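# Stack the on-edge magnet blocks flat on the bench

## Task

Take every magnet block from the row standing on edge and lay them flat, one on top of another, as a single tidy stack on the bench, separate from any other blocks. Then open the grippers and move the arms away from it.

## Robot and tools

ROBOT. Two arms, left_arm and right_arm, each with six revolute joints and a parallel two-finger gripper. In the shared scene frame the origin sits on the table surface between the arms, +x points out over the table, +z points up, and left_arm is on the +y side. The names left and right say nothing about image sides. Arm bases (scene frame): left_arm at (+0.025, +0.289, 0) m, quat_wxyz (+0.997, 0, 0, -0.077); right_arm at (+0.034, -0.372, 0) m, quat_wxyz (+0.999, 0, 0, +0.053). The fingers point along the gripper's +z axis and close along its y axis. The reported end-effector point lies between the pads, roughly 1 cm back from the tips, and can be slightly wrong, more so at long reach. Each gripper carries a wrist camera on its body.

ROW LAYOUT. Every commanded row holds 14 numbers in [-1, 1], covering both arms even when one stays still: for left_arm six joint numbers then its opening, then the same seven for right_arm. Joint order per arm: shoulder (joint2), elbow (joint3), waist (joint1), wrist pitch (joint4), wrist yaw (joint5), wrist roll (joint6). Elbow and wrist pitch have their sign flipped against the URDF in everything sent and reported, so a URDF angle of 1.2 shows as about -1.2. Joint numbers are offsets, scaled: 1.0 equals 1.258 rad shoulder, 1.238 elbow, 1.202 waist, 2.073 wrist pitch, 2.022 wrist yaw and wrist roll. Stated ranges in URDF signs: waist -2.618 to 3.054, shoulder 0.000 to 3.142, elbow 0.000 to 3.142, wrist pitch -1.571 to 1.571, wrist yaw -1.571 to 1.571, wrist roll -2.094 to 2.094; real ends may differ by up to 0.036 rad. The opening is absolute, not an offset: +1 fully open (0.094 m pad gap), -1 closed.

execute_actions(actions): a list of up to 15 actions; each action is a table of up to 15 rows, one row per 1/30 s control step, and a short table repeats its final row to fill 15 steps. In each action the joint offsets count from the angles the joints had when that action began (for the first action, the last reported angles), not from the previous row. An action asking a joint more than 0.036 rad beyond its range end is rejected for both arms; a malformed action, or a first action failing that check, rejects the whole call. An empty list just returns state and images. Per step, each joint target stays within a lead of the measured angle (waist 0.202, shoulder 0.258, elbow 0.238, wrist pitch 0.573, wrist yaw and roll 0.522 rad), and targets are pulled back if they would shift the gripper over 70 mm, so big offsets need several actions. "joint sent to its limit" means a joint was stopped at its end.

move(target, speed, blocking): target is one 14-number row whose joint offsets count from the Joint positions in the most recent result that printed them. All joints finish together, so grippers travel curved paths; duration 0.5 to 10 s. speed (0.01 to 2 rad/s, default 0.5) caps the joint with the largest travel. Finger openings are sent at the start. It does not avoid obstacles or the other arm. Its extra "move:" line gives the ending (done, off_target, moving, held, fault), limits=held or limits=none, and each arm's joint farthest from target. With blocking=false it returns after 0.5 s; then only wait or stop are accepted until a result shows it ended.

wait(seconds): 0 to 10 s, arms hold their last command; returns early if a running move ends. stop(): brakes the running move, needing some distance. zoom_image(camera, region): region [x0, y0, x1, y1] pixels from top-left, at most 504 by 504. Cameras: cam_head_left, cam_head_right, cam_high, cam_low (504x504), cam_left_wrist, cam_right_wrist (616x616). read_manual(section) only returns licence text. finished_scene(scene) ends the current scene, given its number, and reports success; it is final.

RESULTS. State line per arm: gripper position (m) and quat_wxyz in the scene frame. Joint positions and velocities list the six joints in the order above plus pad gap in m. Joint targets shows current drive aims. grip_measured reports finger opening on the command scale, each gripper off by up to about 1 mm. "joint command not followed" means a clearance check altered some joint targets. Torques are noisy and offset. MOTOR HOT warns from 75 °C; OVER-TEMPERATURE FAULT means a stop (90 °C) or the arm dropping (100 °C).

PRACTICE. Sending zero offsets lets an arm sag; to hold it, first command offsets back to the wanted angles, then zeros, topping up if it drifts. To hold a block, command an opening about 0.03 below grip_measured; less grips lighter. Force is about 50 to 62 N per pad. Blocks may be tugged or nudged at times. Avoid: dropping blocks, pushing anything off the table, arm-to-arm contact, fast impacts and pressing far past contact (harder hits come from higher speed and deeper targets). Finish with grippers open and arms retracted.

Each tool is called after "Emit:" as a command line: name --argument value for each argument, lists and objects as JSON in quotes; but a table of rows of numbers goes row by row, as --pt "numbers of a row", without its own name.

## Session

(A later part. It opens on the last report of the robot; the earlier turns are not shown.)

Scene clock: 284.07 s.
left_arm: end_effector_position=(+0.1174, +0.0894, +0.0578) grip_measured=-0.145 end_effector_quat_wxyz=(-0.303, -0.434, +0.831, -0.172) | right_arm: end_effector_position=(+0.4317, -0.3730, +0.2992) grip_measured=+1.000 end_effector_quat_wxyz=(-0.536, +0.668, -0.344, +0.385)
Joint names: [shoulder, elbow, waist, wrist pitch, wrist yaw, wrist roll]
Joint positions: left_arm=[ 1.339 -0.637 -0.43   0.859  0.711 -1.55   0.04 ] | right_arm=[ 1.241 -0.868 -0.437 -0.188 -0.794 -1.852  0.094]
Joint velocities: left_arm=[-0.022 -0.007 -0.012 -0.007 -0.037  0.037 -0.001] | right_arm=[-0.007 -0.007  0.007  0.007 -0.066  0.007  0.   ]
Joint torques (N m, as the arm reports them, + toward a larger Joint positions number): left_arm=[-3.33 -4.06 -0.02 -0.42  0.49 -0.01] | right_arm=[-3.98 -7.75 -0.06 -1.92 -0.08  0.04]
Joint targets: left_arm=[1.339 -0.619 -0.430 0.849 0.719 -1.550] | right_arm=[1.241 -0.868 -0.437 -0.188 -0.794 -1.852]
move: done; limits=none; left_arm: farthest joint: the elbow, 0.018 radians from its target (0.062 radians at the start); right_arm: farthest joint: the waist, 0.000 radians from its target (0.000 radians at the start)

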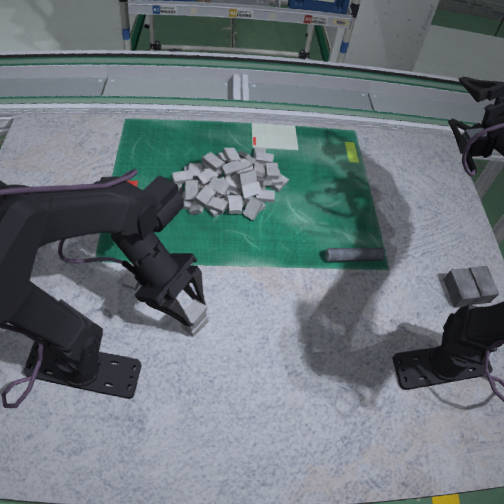

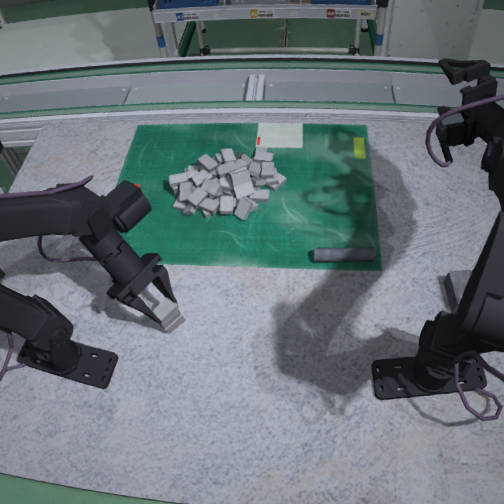

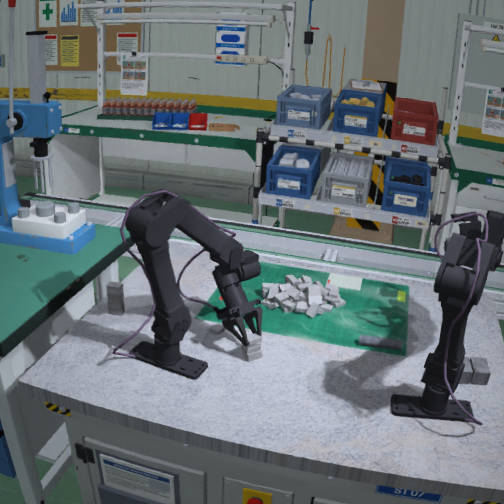

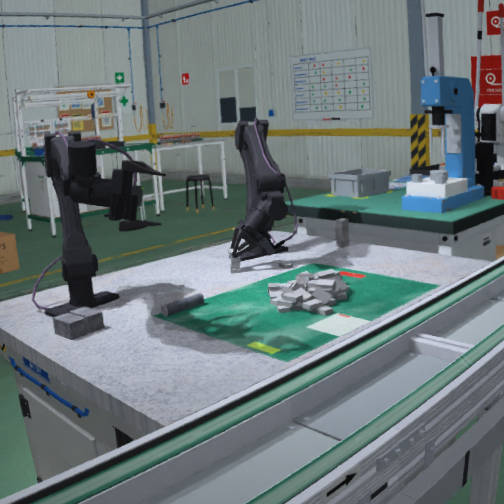

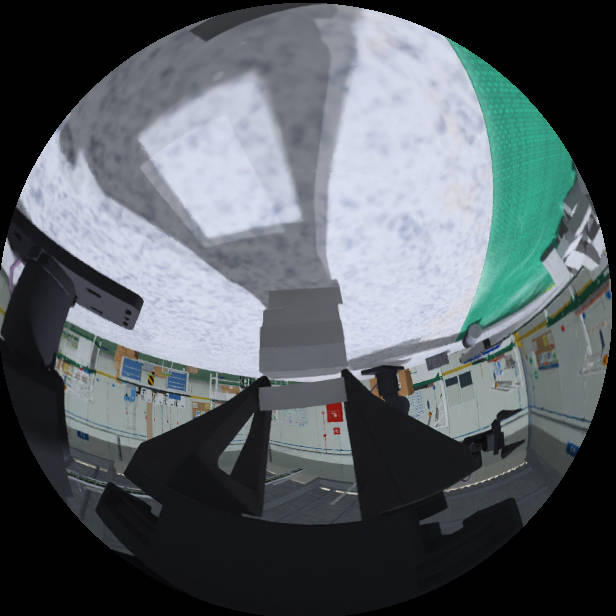

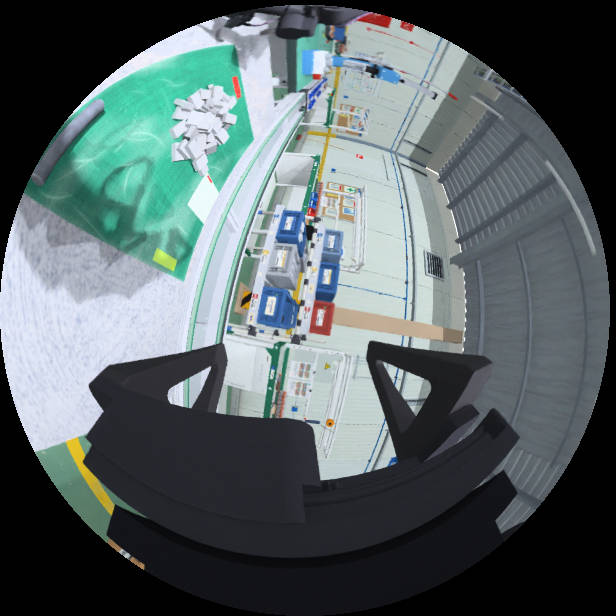

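Emit:
execute_actions --actions '[[[0,0,0,0,0,0,-0.1,0,0,0,0,0,0,1]],[[0,0,0,0,0,0,0.6,0,0,0,0,0,0,1]]]'

Emit:
move --target '[-0.06,-0.17,0,0.132,0.012,0,1,0,0,0,0,0,0,1]' --speed 0.4

Emit:
move --target '[0,0,0.157,0,-0.355,-0.01,1,0,0,0,0,0,0,1]' --speed 0.7

Scene clock: 295.00 s.
left_arm: end_effector_position=(+0.1173, +0.0893, +0.0579) grip_measured=+0.598 end_effector_quat_wxyz=(-0.303, -0.434, +0.831, -0.172) | right_arm: end_effector_position=(+0.4317, -0.3730, +0.2992) grip_measured=+1.000 end_effector_quat_wxyz=(-0.536, +0.668, -0.344, +0.385)
Joint names: [shoulder, elbow, waist, wrist pitch, wrist yaw, wrist roll]
Joint positions: left_arm=[ 1.339 -0.637 -0.43   0.859  0.712 -1.55   0.075] | right_arm=[ 1.241 -0.868 -0.437 -0.188 -0.794 -1.852  0.094]
Joint velocities: left_arm=[-0.002  0.002  0.007 -0.007 -0.007 -0.007 -0.001] | right_arm=[-0.007 -0.002 -0.007 -0.022 -0.125 -0.007  0.   ]
Joint torques (N m, as the arm reports them, + toward a larger Joint positions number): left_arm=[-3.31 -5.34  0.03 -0.3   0.42  0.  ] | right_arm=[-3.99 -7.79 -0.03 -1.92 -0.07  0.04]
Joint targets: left_arm=[1.339 -0.637 -0.430 0.859 0.712 -1.550] | right_arm=[1.241 -0.868 -0.437 -0.188 -0.794 -1.852]

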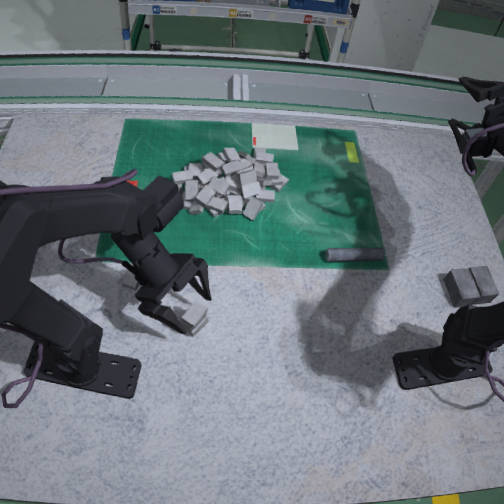

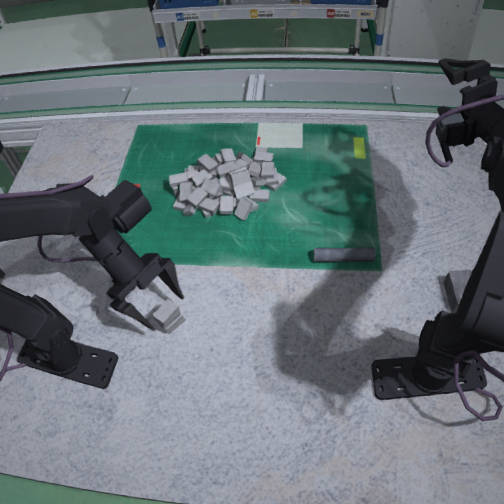

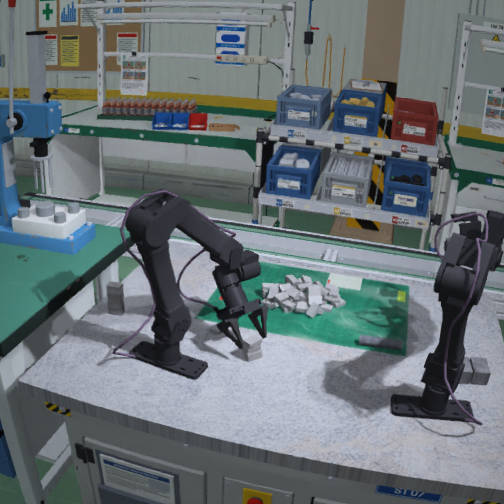

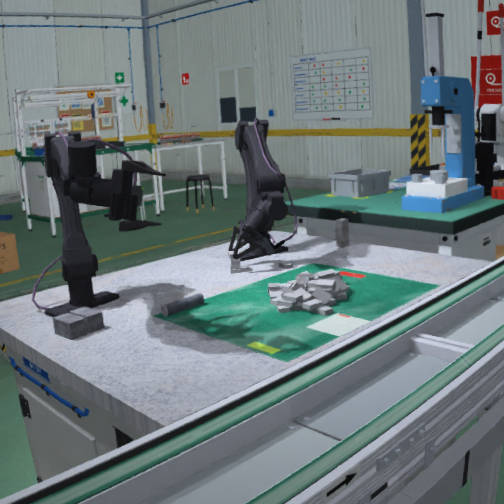

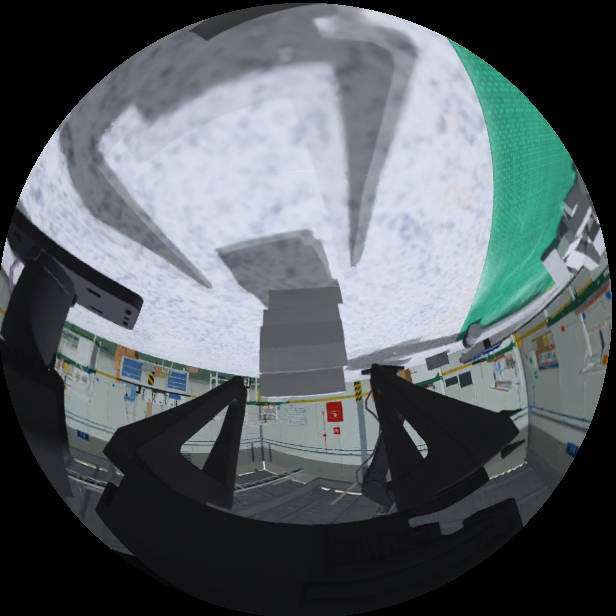

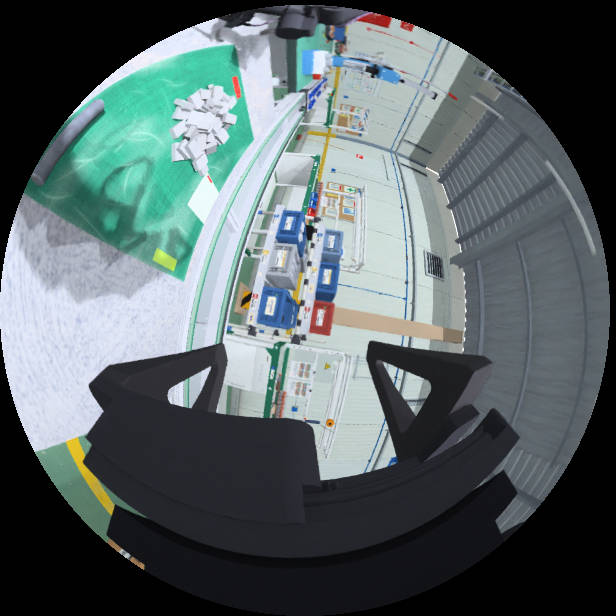

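Scene clock: 296.40 s.
left_arm: end_effector_position=(+0.1217, +0.0845, +0.1149) grip_measured=+1.000 end_effector_quat_wxyz=(-0.307, -0.432, +0.829, -0.175) | right_arm: end_effector_position=(+0.4317, -0.3730, +0.2992) grip_measured=+1.000 end_effector_quat_wxyz=(-0.536, +0.668, -0.344, +0.385)
Joint names: [shoulder, elbow, waist, wrist pitch, wrist yaw, wrist roll]
Joint positions: left_arm=[ 1.281 -0.83  -0.43   1.108  0.723 -1.55   0.094] | right_arm=[ 1.241 -0.868 -0.437 -0.188 -0.794 -1.852  0.094]
Joint velocities: left_arm=[ 0.002  0.012  0.002  0.066 -0.007  0.007  0.   ] | right_arm=[-0.002  0.012 -0.007  0.051 -0.022 -0.037  0.   ]
Joint torques (N m, as the arm reports them, + toward a larger Joint positions number): left_arm=[-4.54 -6.98  0.   -0.02  0.56 -0.01] | right_arm=[-4.01 -7.72 -0.03 -1.93 -0.07  0.04]
Joint targets: left_arm=[1.264 -0.848 -0.430 1.133 0.736 -1.550] | right_arm=[1.241 -0.868 -0.437 -0.188 -0.794 -1.852]
move: off_target (left_arm); limits=none; left_arm: farthest joint: the wrist pitch, 0.025 radians from its target (0.274 radians at the start); right_arm: farthest joint: the waist, 0.000 radians from its target (0.000 radians at the start)

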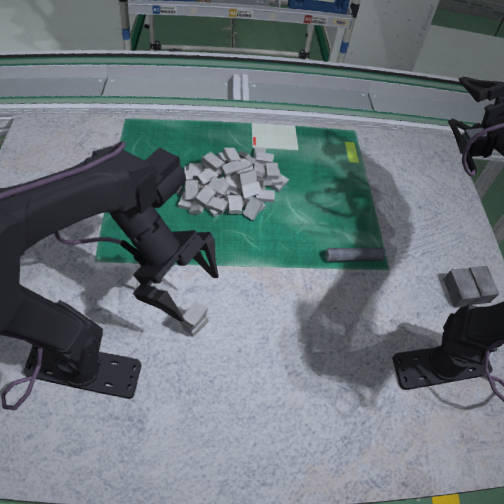

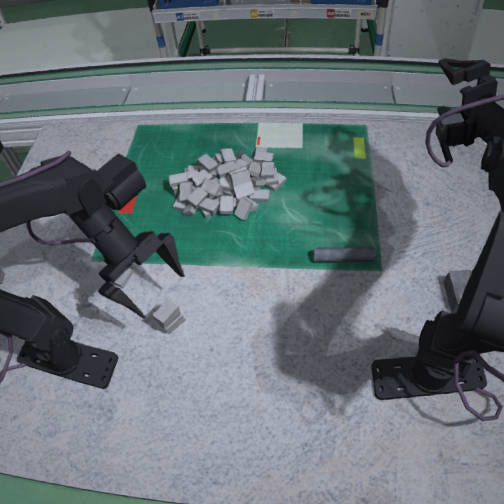

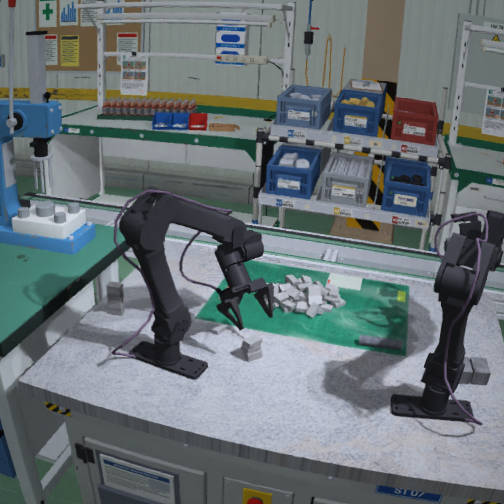

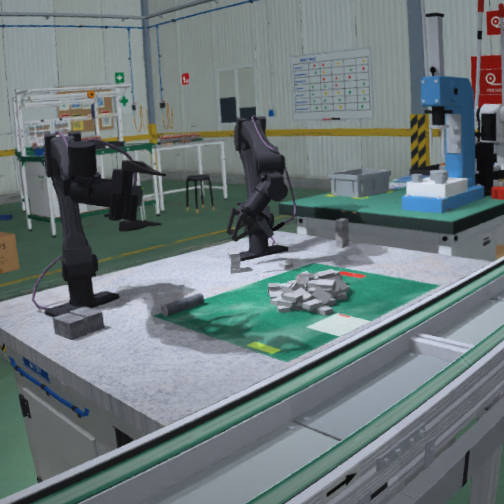

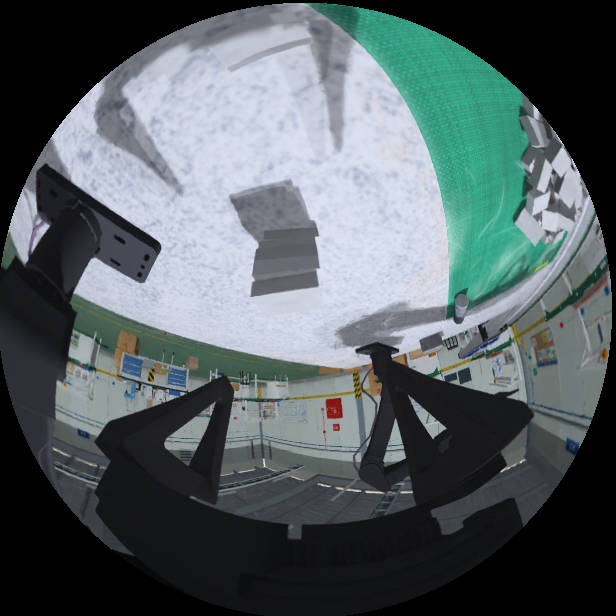

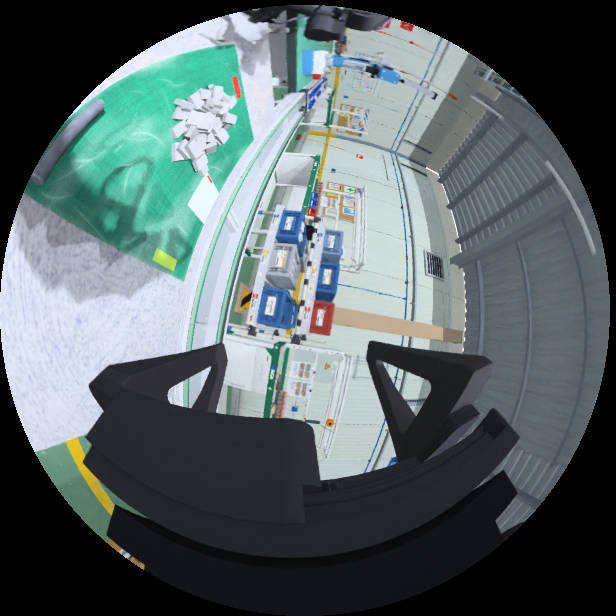

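Scene clock: 298.23 s.
left_arm: end_effector_position=(+0.2024, +0.2105, +0.0703) grip_measured=+1.000 end_effector_quat_wxyz=(-0.004, -0.548, +0.836, -0.009) | right_arm: end_effector_position=(+0.4317, -0.3730, +0.2992) grip_measured=+1.000 end_effector_quat_wxyz=(-0.536, +0.668, -0.344, +0.385)
Joint names: [shoulder, elbow, waist, wrist pitch, wrist yaw, wrist roll]
Joint positions: left_arm=[ 1.281 -0.83  -0.25   1.108  0.017 -1.565  0.094] | right_arm=[ 1.241 -0.868 -0.437 -0.188 -0.794 -1.852  0.094]
Joint velocities: left_arm=[ 0.012  0.002 -0.017  0.051 -0.037 -0.007  0.   ] | right_arm=[-0.002  0.027 -0.007  0.095  0.037  0.007  0.   ]
Joint torques (N m, as the arm reports them, + toward a larger Joint positions number): left_arm=[-3.2  -5.67  0.75 -0.31 -0.13 -0.06] | right_arm=[-3.95 -7.74  0.   -1.93 -0.08  0.02]
Joint targets: left_arm=[1.281 -0.830 -0.241 1.108 0.006 -1.570] | right_arm=[1.241 -0.868 -0.437 -0.188 -0.794 -1.852]
move: done; limits=none; left_arm: farthest joint: the wrist yaw, 0.012 radians from its target (0.718 radians at the start); right_arm: farthest joint: the waist, 0.000 radians from its target (0.000 radians at the start)

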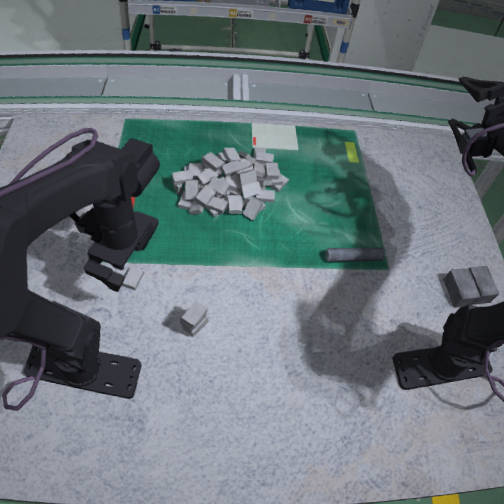

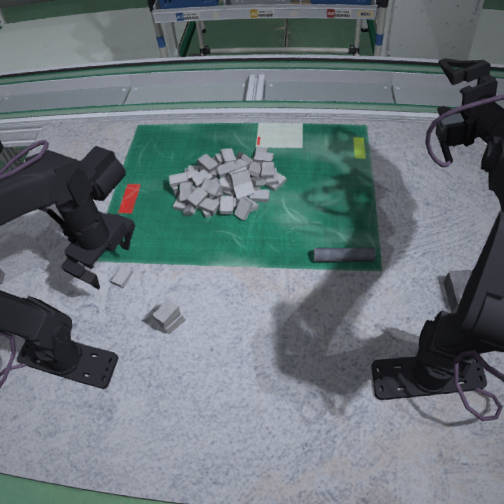

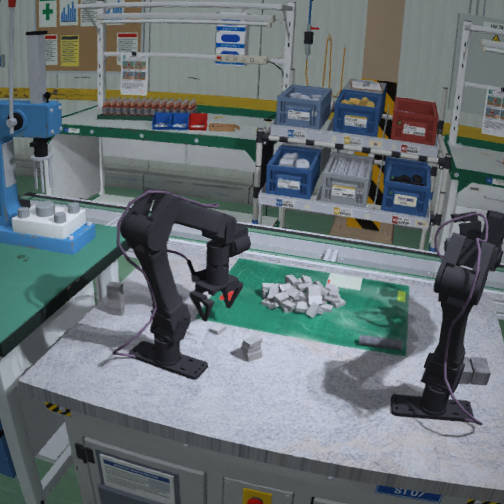

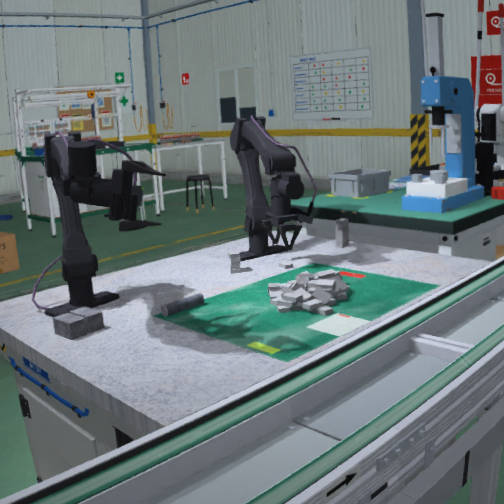

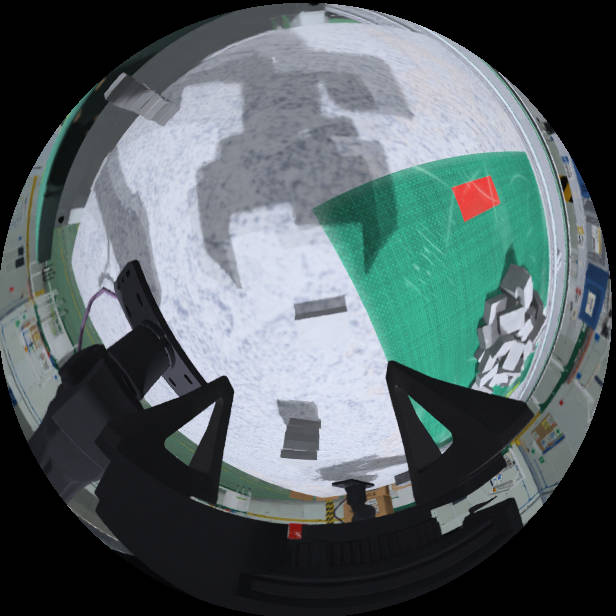

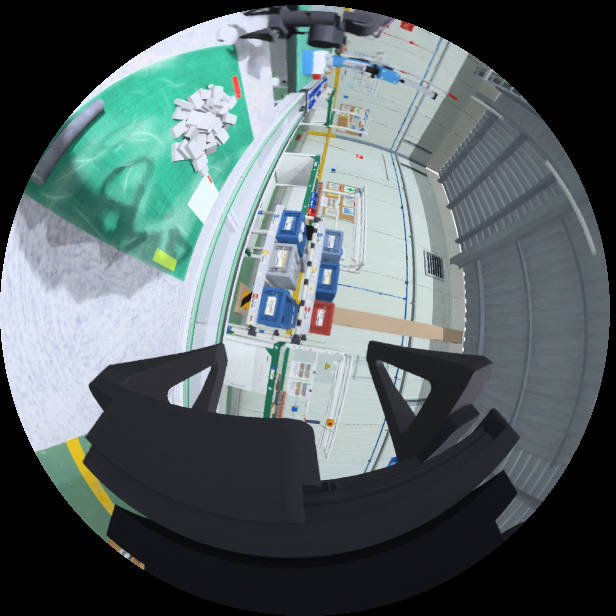

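Emit:
move --target '[0.1,0.133,0,-0.138,-0.012,-0.03,1,0,0,0,0,0,0,1]' --speed 0.3

Emit:
zoom_image --camera "cam_left_wrist" --region '[200,280,420,460]'

Emit:
zoom_image --camera "cam_high" --region '[180,290,270,360]'

Scene clock: 304.57 s.
left_arm: end_effector_position=(+0.2100, +0.2097, +0.0134) grip_measured=+1.000 end_effector_quat_wxyz=(+0.002, -0.571, +0.821, -0.007) | right_arm: end_effector_position=(+0.4317, -0.3730, +0.2992) grip_measured=+1.000 end_effector_quat_wxyz=(-0.536, +0.668, -0.344, +0.385)
Joint names: [shoulder, elbow, waist, wrist pitch, wrist yaw, wrist roll]
Joint positions: left_arm=[ 1.397 -0.676 -0.25   0.836  0.004 -1.621  0.094] | right_arm=[ 1.241 -0.868 -0.437 -0.188 -0.794 -1.852  0.094]
Joint velocities: left_arm=[-0.002  0.002 -0.007  0.007 -0.081 -0.037  0.   ] | right_arm=[-0.002  0.007 -0.002  0.037 -0.081 -0.066  0.   ]
Joint torques (N m, as the arm reports them, + toward a larger Joint positions number): left_arm=[-3.11 -4.53  0.02 -0.46 -0.11 -0.03] | right_arm=[-4.02 -7.79  0.05 -1.93 -0.08  0.03]
Joint targets: left_arm=[1.407 -0.665 -0.250 0.822 -0.007 -1.626] | right_arm=[1.241 -0.868 -0.437 -0.188 -0.794 -1.852]
move: done; limits=none; left_arm: farthest joint: the wrist pitch, 0.014 radians from its target (0.286 radians at the start); right_arm: farthest joint: the waist, 0.000 radians from its target (0.000 radians at the start)

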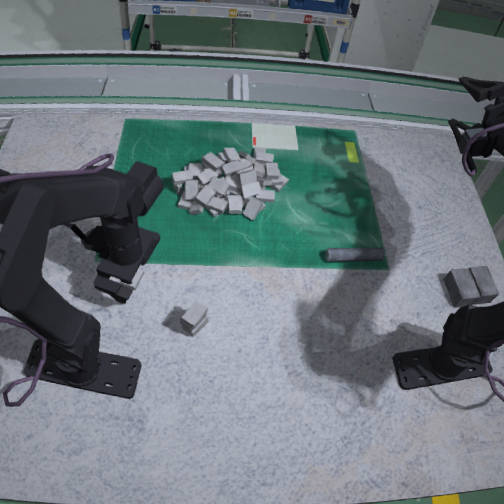

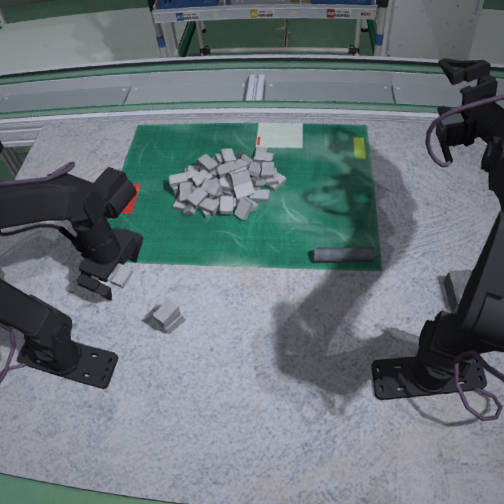

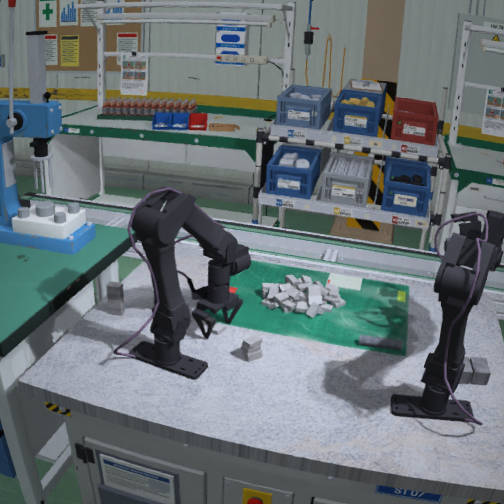

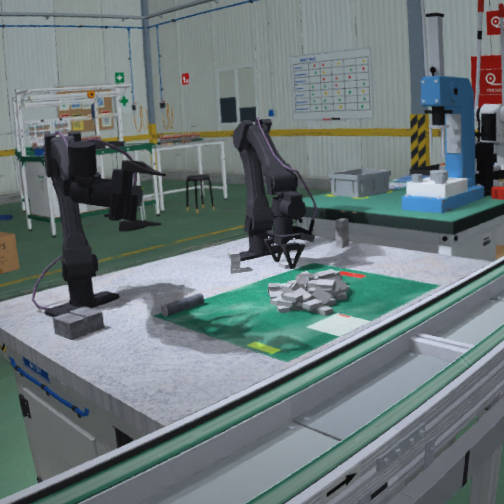

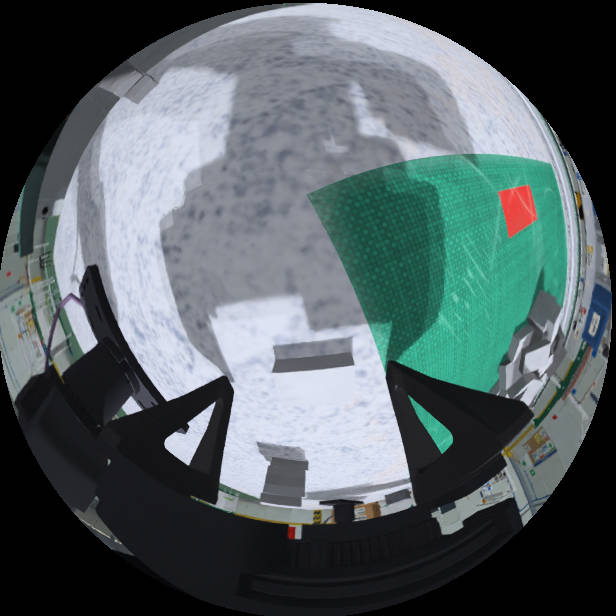

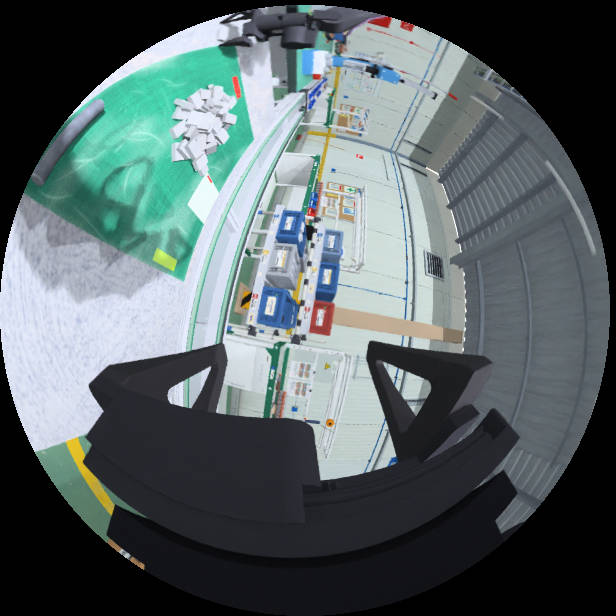

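Region (200, 280, 420, 460) of cam_left_wrist's 616x616 image, scaled by 2.291, with more detail than that image has; it fills the top 412 rows of this view, and the rest is white.

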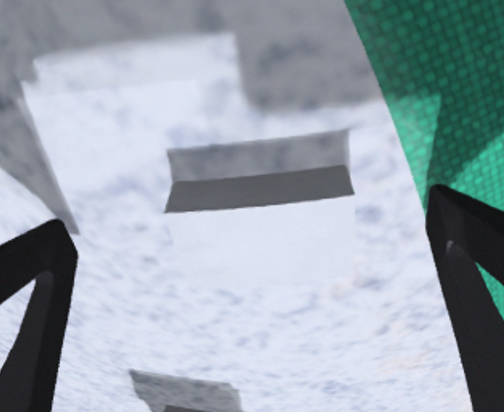

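Region (180, 290, 270, 360) of cam_high's 504x504 image, scaled by 5.600, with more detail than that image has.

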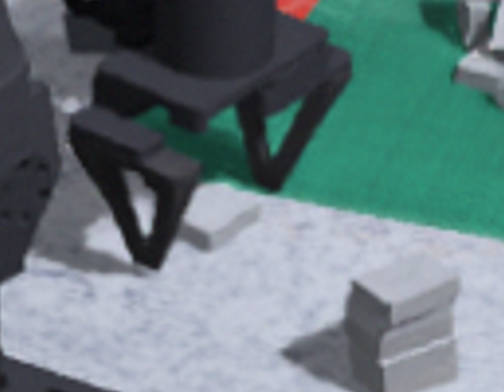

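Emit:
execute_actions --actions '[[[0.012,0.015,-0.025,-0.01,0,0,0.3,0,0,0,0,0,0,1]],[[0,0,0,0,0,0,0,0,0,0,0,0,0,1]],[[0,0,0,0,0,0,-0.1,0,0,0,0,0,0,1]],[[0,0,0,0,0,0,-0.2,0,0,0,0,0,0,1]],[[0,0,0,0,0,0,-0.2,0,0,0,0,0,0,1]]]'

Emit:
move --target '[-0.035,-0.295,0,0.192,0,0,-0.2,0,0,0,0,0,0,1]' --speed 0.4

Emit:
move --target '[0,0,-0.595,0,0,-0.19,-0.2,0,0,0,0,0,0,1]'

Emit:
zoom_image --camera "cam_high" --region '[200,290,300,370]'

Scene clock: 318.30 s.
left_arm: end_effector_position=(+0.2099, +0.2051, +0.0135) grip_measured=-0.155 end_effector_quat_wxyz=(+0.003, -0.563, +0.827, -0.010) | right_arm: end_effector_position=(+0.4317, -0.3730, +0.2992) grip_measured=+1.000 end_effector_quat_wxyz=(-0.536, +0.668, -0.344, +0.385)
Joint names: [shoulder, elbow, waist, wrist pitch, wrist yaw, wrist roll]
Joint positions: left_arm=[ 1.397 -0.676 -0.271  0.829  0.004 -1.621  0.04 ] | right_arm=[ 1.241 -0.868 -0.437 -0.188 -0.794 -1.852  0.094]
Joint velocities: left_arm=[-0.012 -0.007  0.007 -0.022 -0.007  0.007 -0.001] | right_arm=[ 0.017 -0.022 -0.012 -0.007 -0.051 -0.081  0.   ]
Joint torques (N m, as the arm reports them, + toward a larger Joint positions number): left_arm=[-3.86 -5.3  -0.01 -0.32 -0.01 -0.01] | right_arm=[-4.05 -7.8  -0.03 -1.93 -0.08  0.04]
Joint targets: left_arm=[1.397 -0.676 -0.271 0.829 0.004 -1.621] | right_arm=[1.241 -0.868 -0.437 -0.188 -0.794 -1.852]

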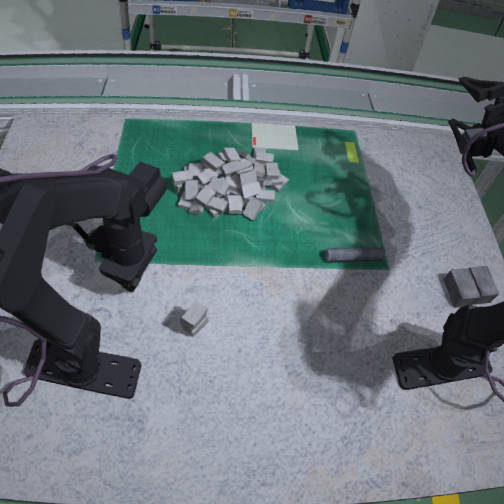

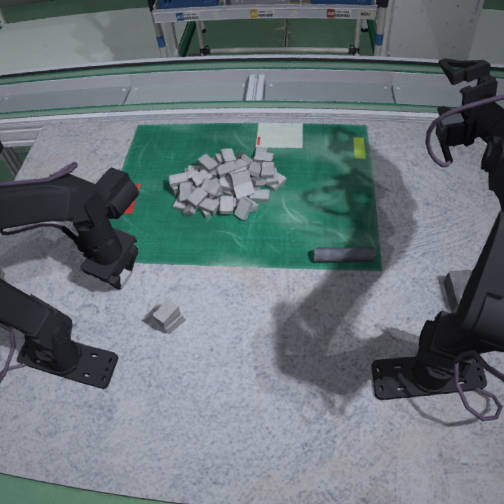

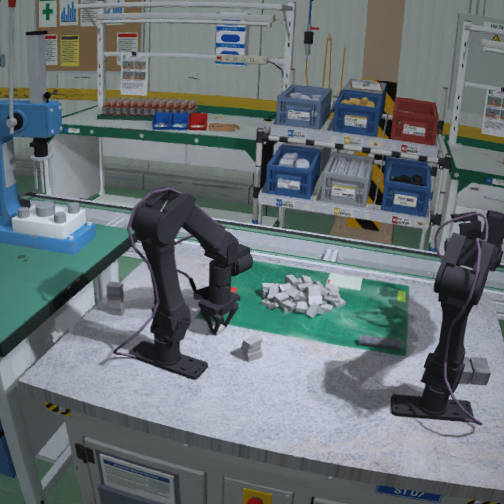

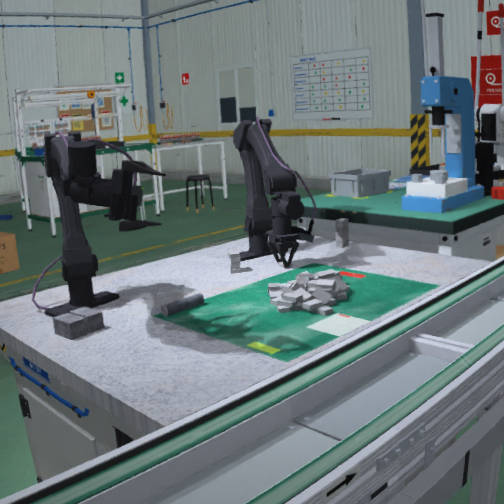

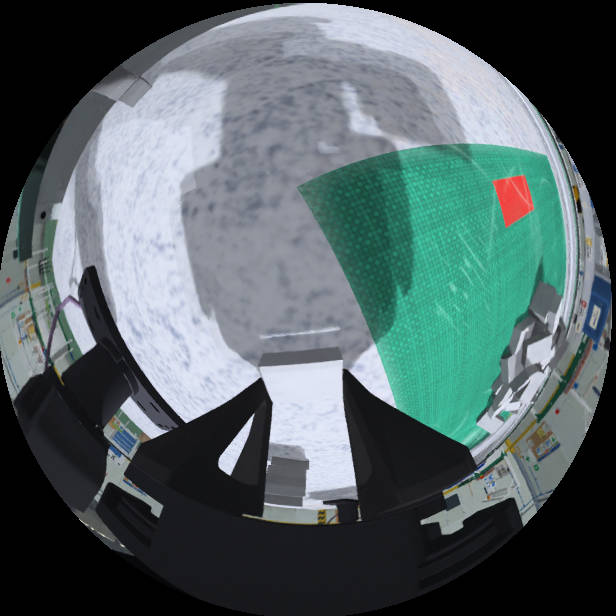

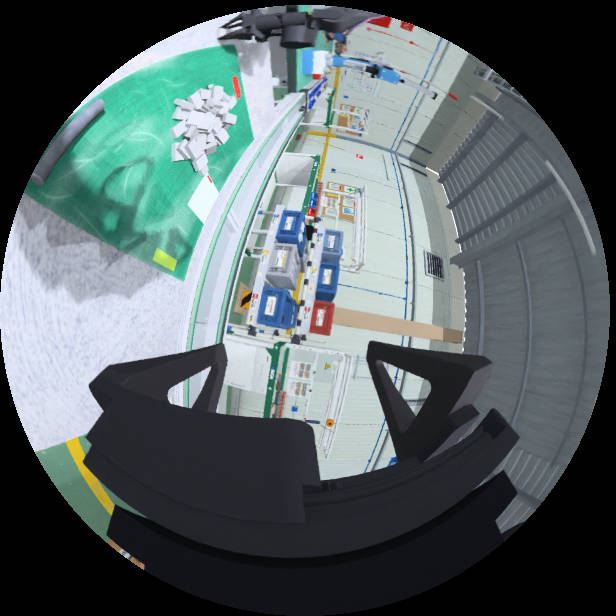

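Scene clock: 320.03 s.
left_arm: end_effector_position=(+0.2279, +0.1970, +0.1008) grip_measured=-0.155 end_effector_quat_wxyz=(+0.002, -0.563, +0.827, -0.008) | right_arm: end_effector_position=(+0.4317, -0.3730, +0.2992) grip_measured=+1.000 end_effector_quat_wxyz=(-0.536, +0.668, -0.344, +0.385)
Joint names: [shoulder, elbow, waist, wrist pitch, wrist yaw, wrist roll]
Joint positions: left_arm=[ 1.373 -1.02  -0.271  1.202  0.004 -1.621  0.04 ] | right_arm=[ 1.241 -0.868 -0.437 -0.188 -0.794 -1.852  0.094]
Joint velocities: left_arm=[ 0.007 -0.002  0.012 -0.007 -0.037 -0.007 -0.001] | right_arm=[-0.002 -0.012 -0.012 -0.066  0.007  0.037  0.   ]
Joint torques (N m, as the arm reports them, + toward a larger Joint positions number): left_arm=[-5.72 -7.28 -0.06 -0.02 -0.01  0.  ] | right_arm=[-4.01 -7.79 -0.01 -1.92 -0.08  0.05]
Joint targets: left_arm=[1.353 -1.041 -0.271 1.227 0.004 -1.621] | right_arm=[1.241 -0.868 -0.437 -0.188 -0.794 -1.852]
move: off_target (left_arm); limits=none; left_arm: farthest joint: the wrist pitch, 0.025 radians from its target (0.398 radians at the start); right_arm: farthest joint: the waist, 0.000 radians from its target (0.000 radians at the start)

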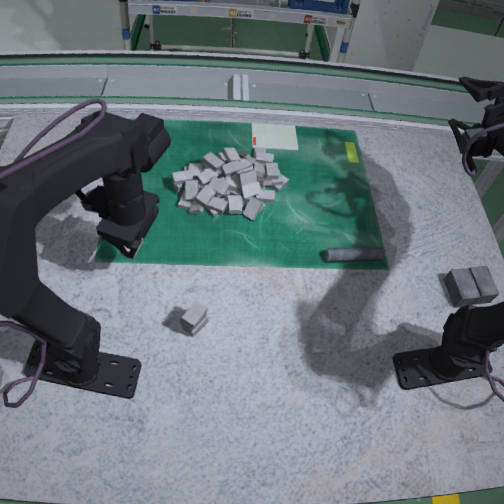

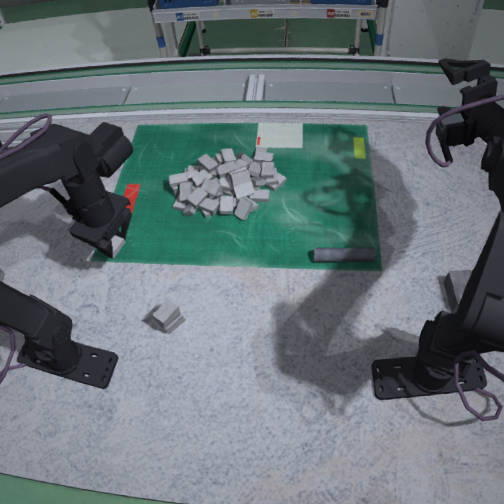

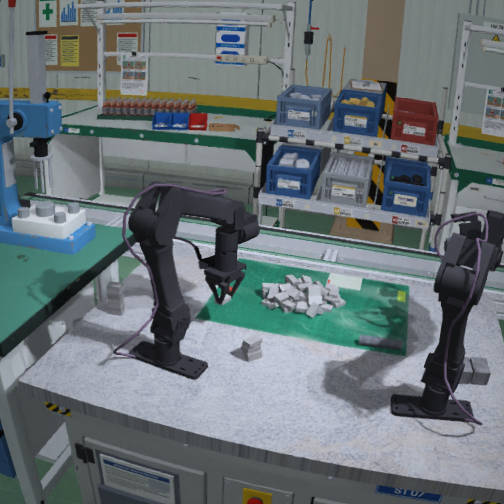

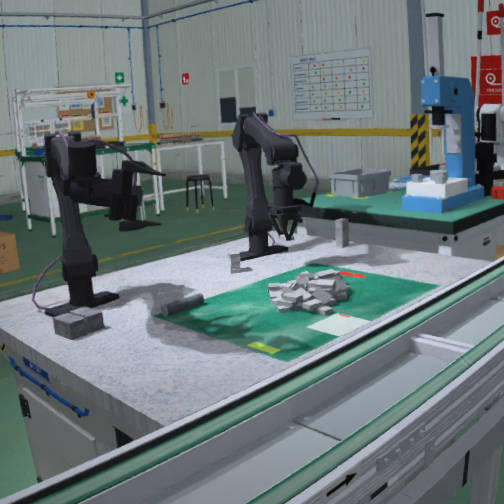

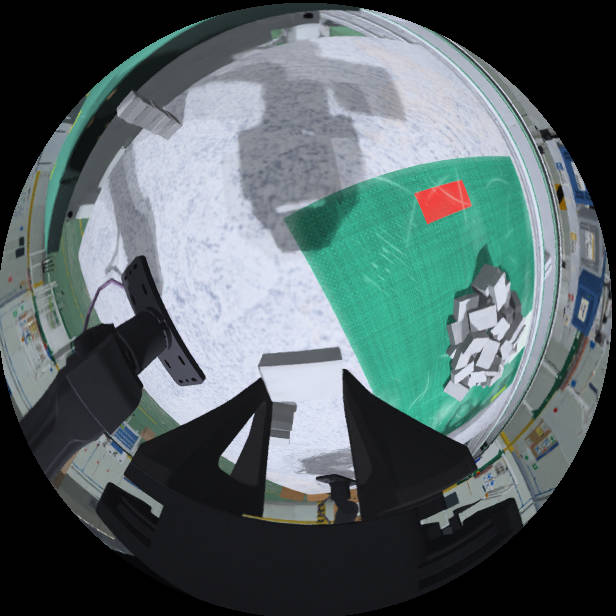

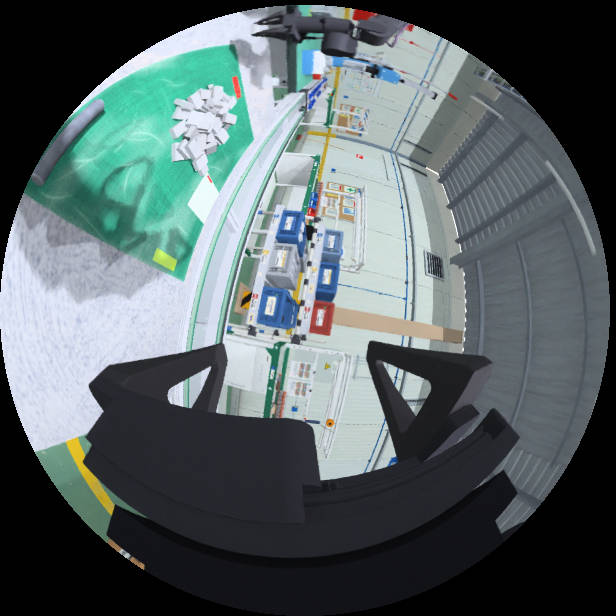

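Scene clock: 322.13 s.
left_arm: end_effector_position=(+0.1187, +0.0868, +0.1008) grip_measured=-0.155 end_effector_quat_wxyz=(-0.004, -0.419, +0.908, -0.008) | right_arm: end_effector_position=(+0.4317, -0.3730, +0.2992) grip_measured=+1.000 end_effector_quat_wxyz=(-0.536, +0.668, -0.344, +0.385)
Joint names: [shoulder, elbow, waist, wrist pitch, wrist yaw, wrist roll]
Joint positions: left_arm=[ 1.373 -1.02  -0.979  1.202  0.009 -1.999  0.04 ] | right_arm=[ 1.241 -0.868 -0.437 -0.188 -0.794 -1.852  0.094]
Joint velocities: left_arm=[-0.017  0.002 -0.002  0.007 -0.037 -0.081 -0.001] | right_arm=[ 0.002  0.017 -0.007 -0.007 -0.125  0.007  0.   ]
Joint torques (N m, as the arm reports them, + toward a larger Joint positions number): left_arm=[-4.19 -5.75 -0.62 -0.32 -0.04 -0.05] | right_arm=[-4.06 -7.72  0.02 -1.92 -0.09  0.04]
Joint targets: left_arm=[1.373 -1.020 -0.987 1.202 0.004 -2.005] | right_arm=[1.241 -0.868 -0.437 -0.188 -0.794 -1.852]
move: done; limits=none; left_arm: farthest joint: the waist, 0.007 radians from its target (0.715 radians at the start); right_arm: farthest joint: the waist, 0.000 radians from its target (0.000 radians at the start)

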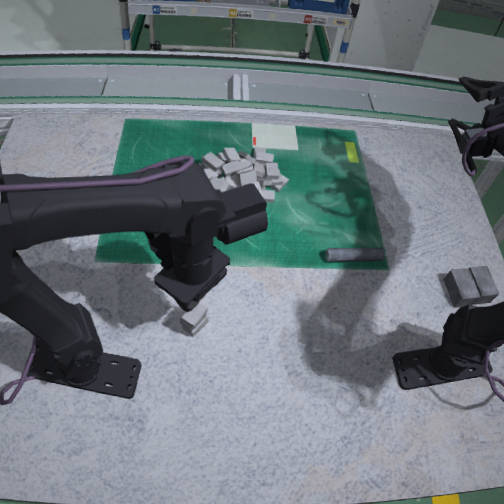

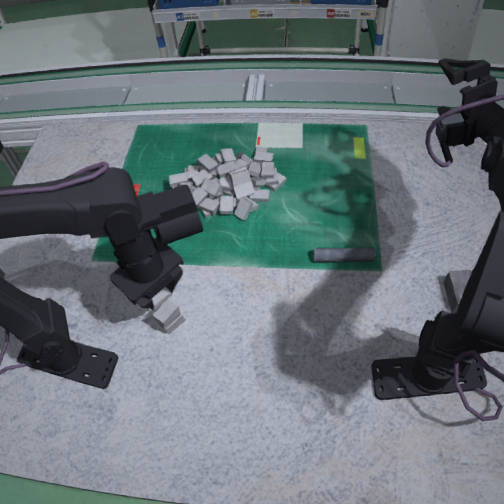

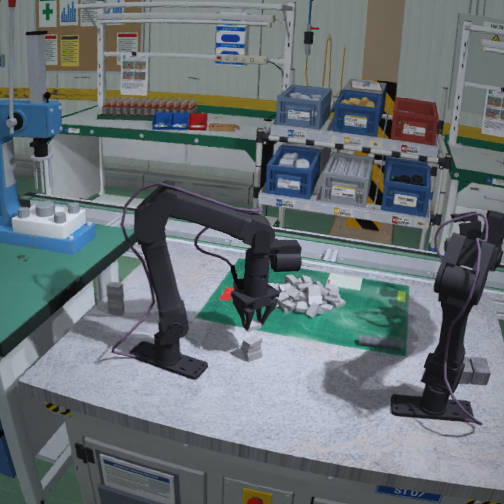

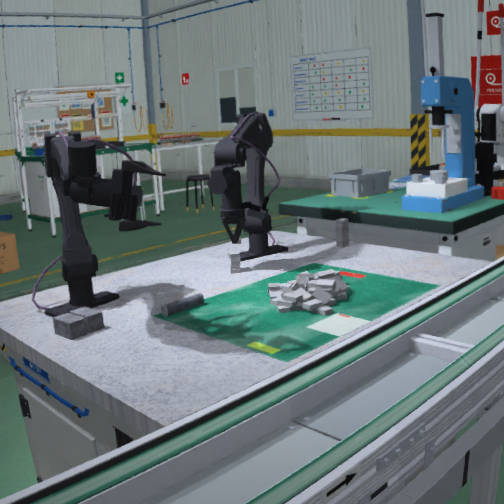

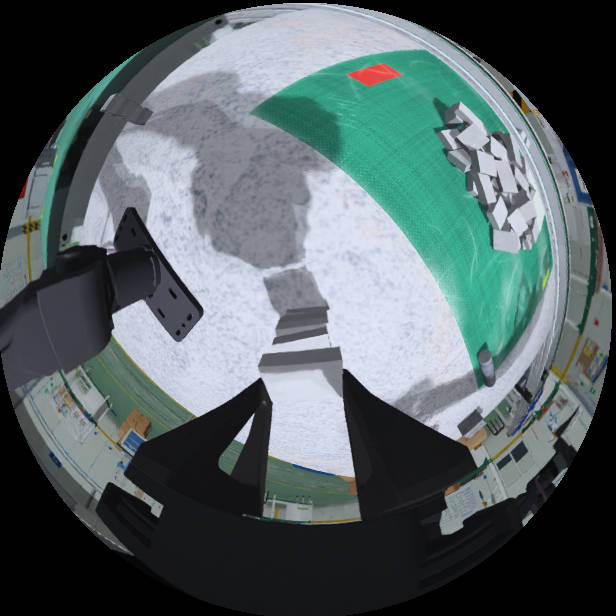

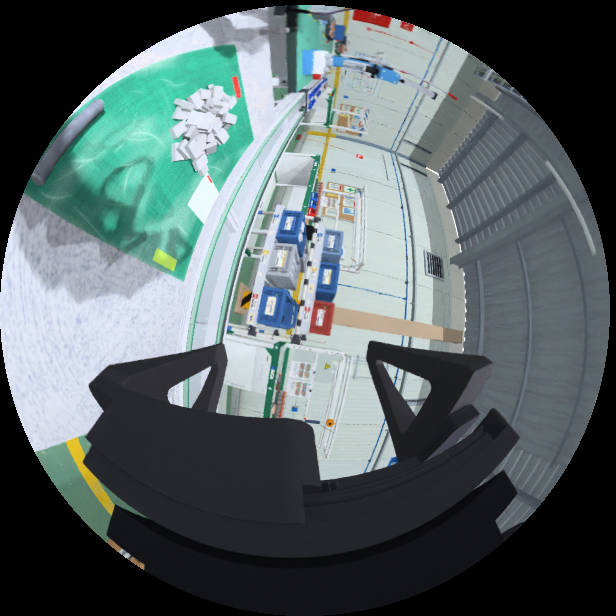

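Region (200, 290, 300, 370) of cam_high's 504x504 image, scaled by 5.040, with more detail than that image has; it fills the top 403 rows of this view, and the rest is white.

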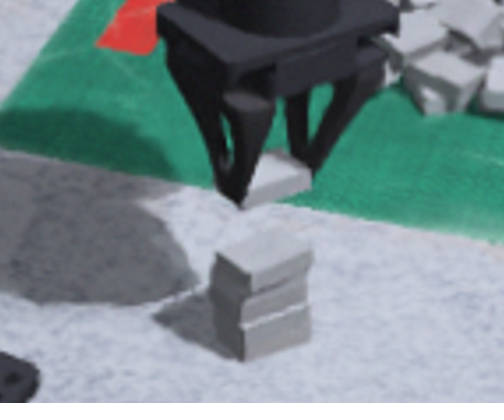

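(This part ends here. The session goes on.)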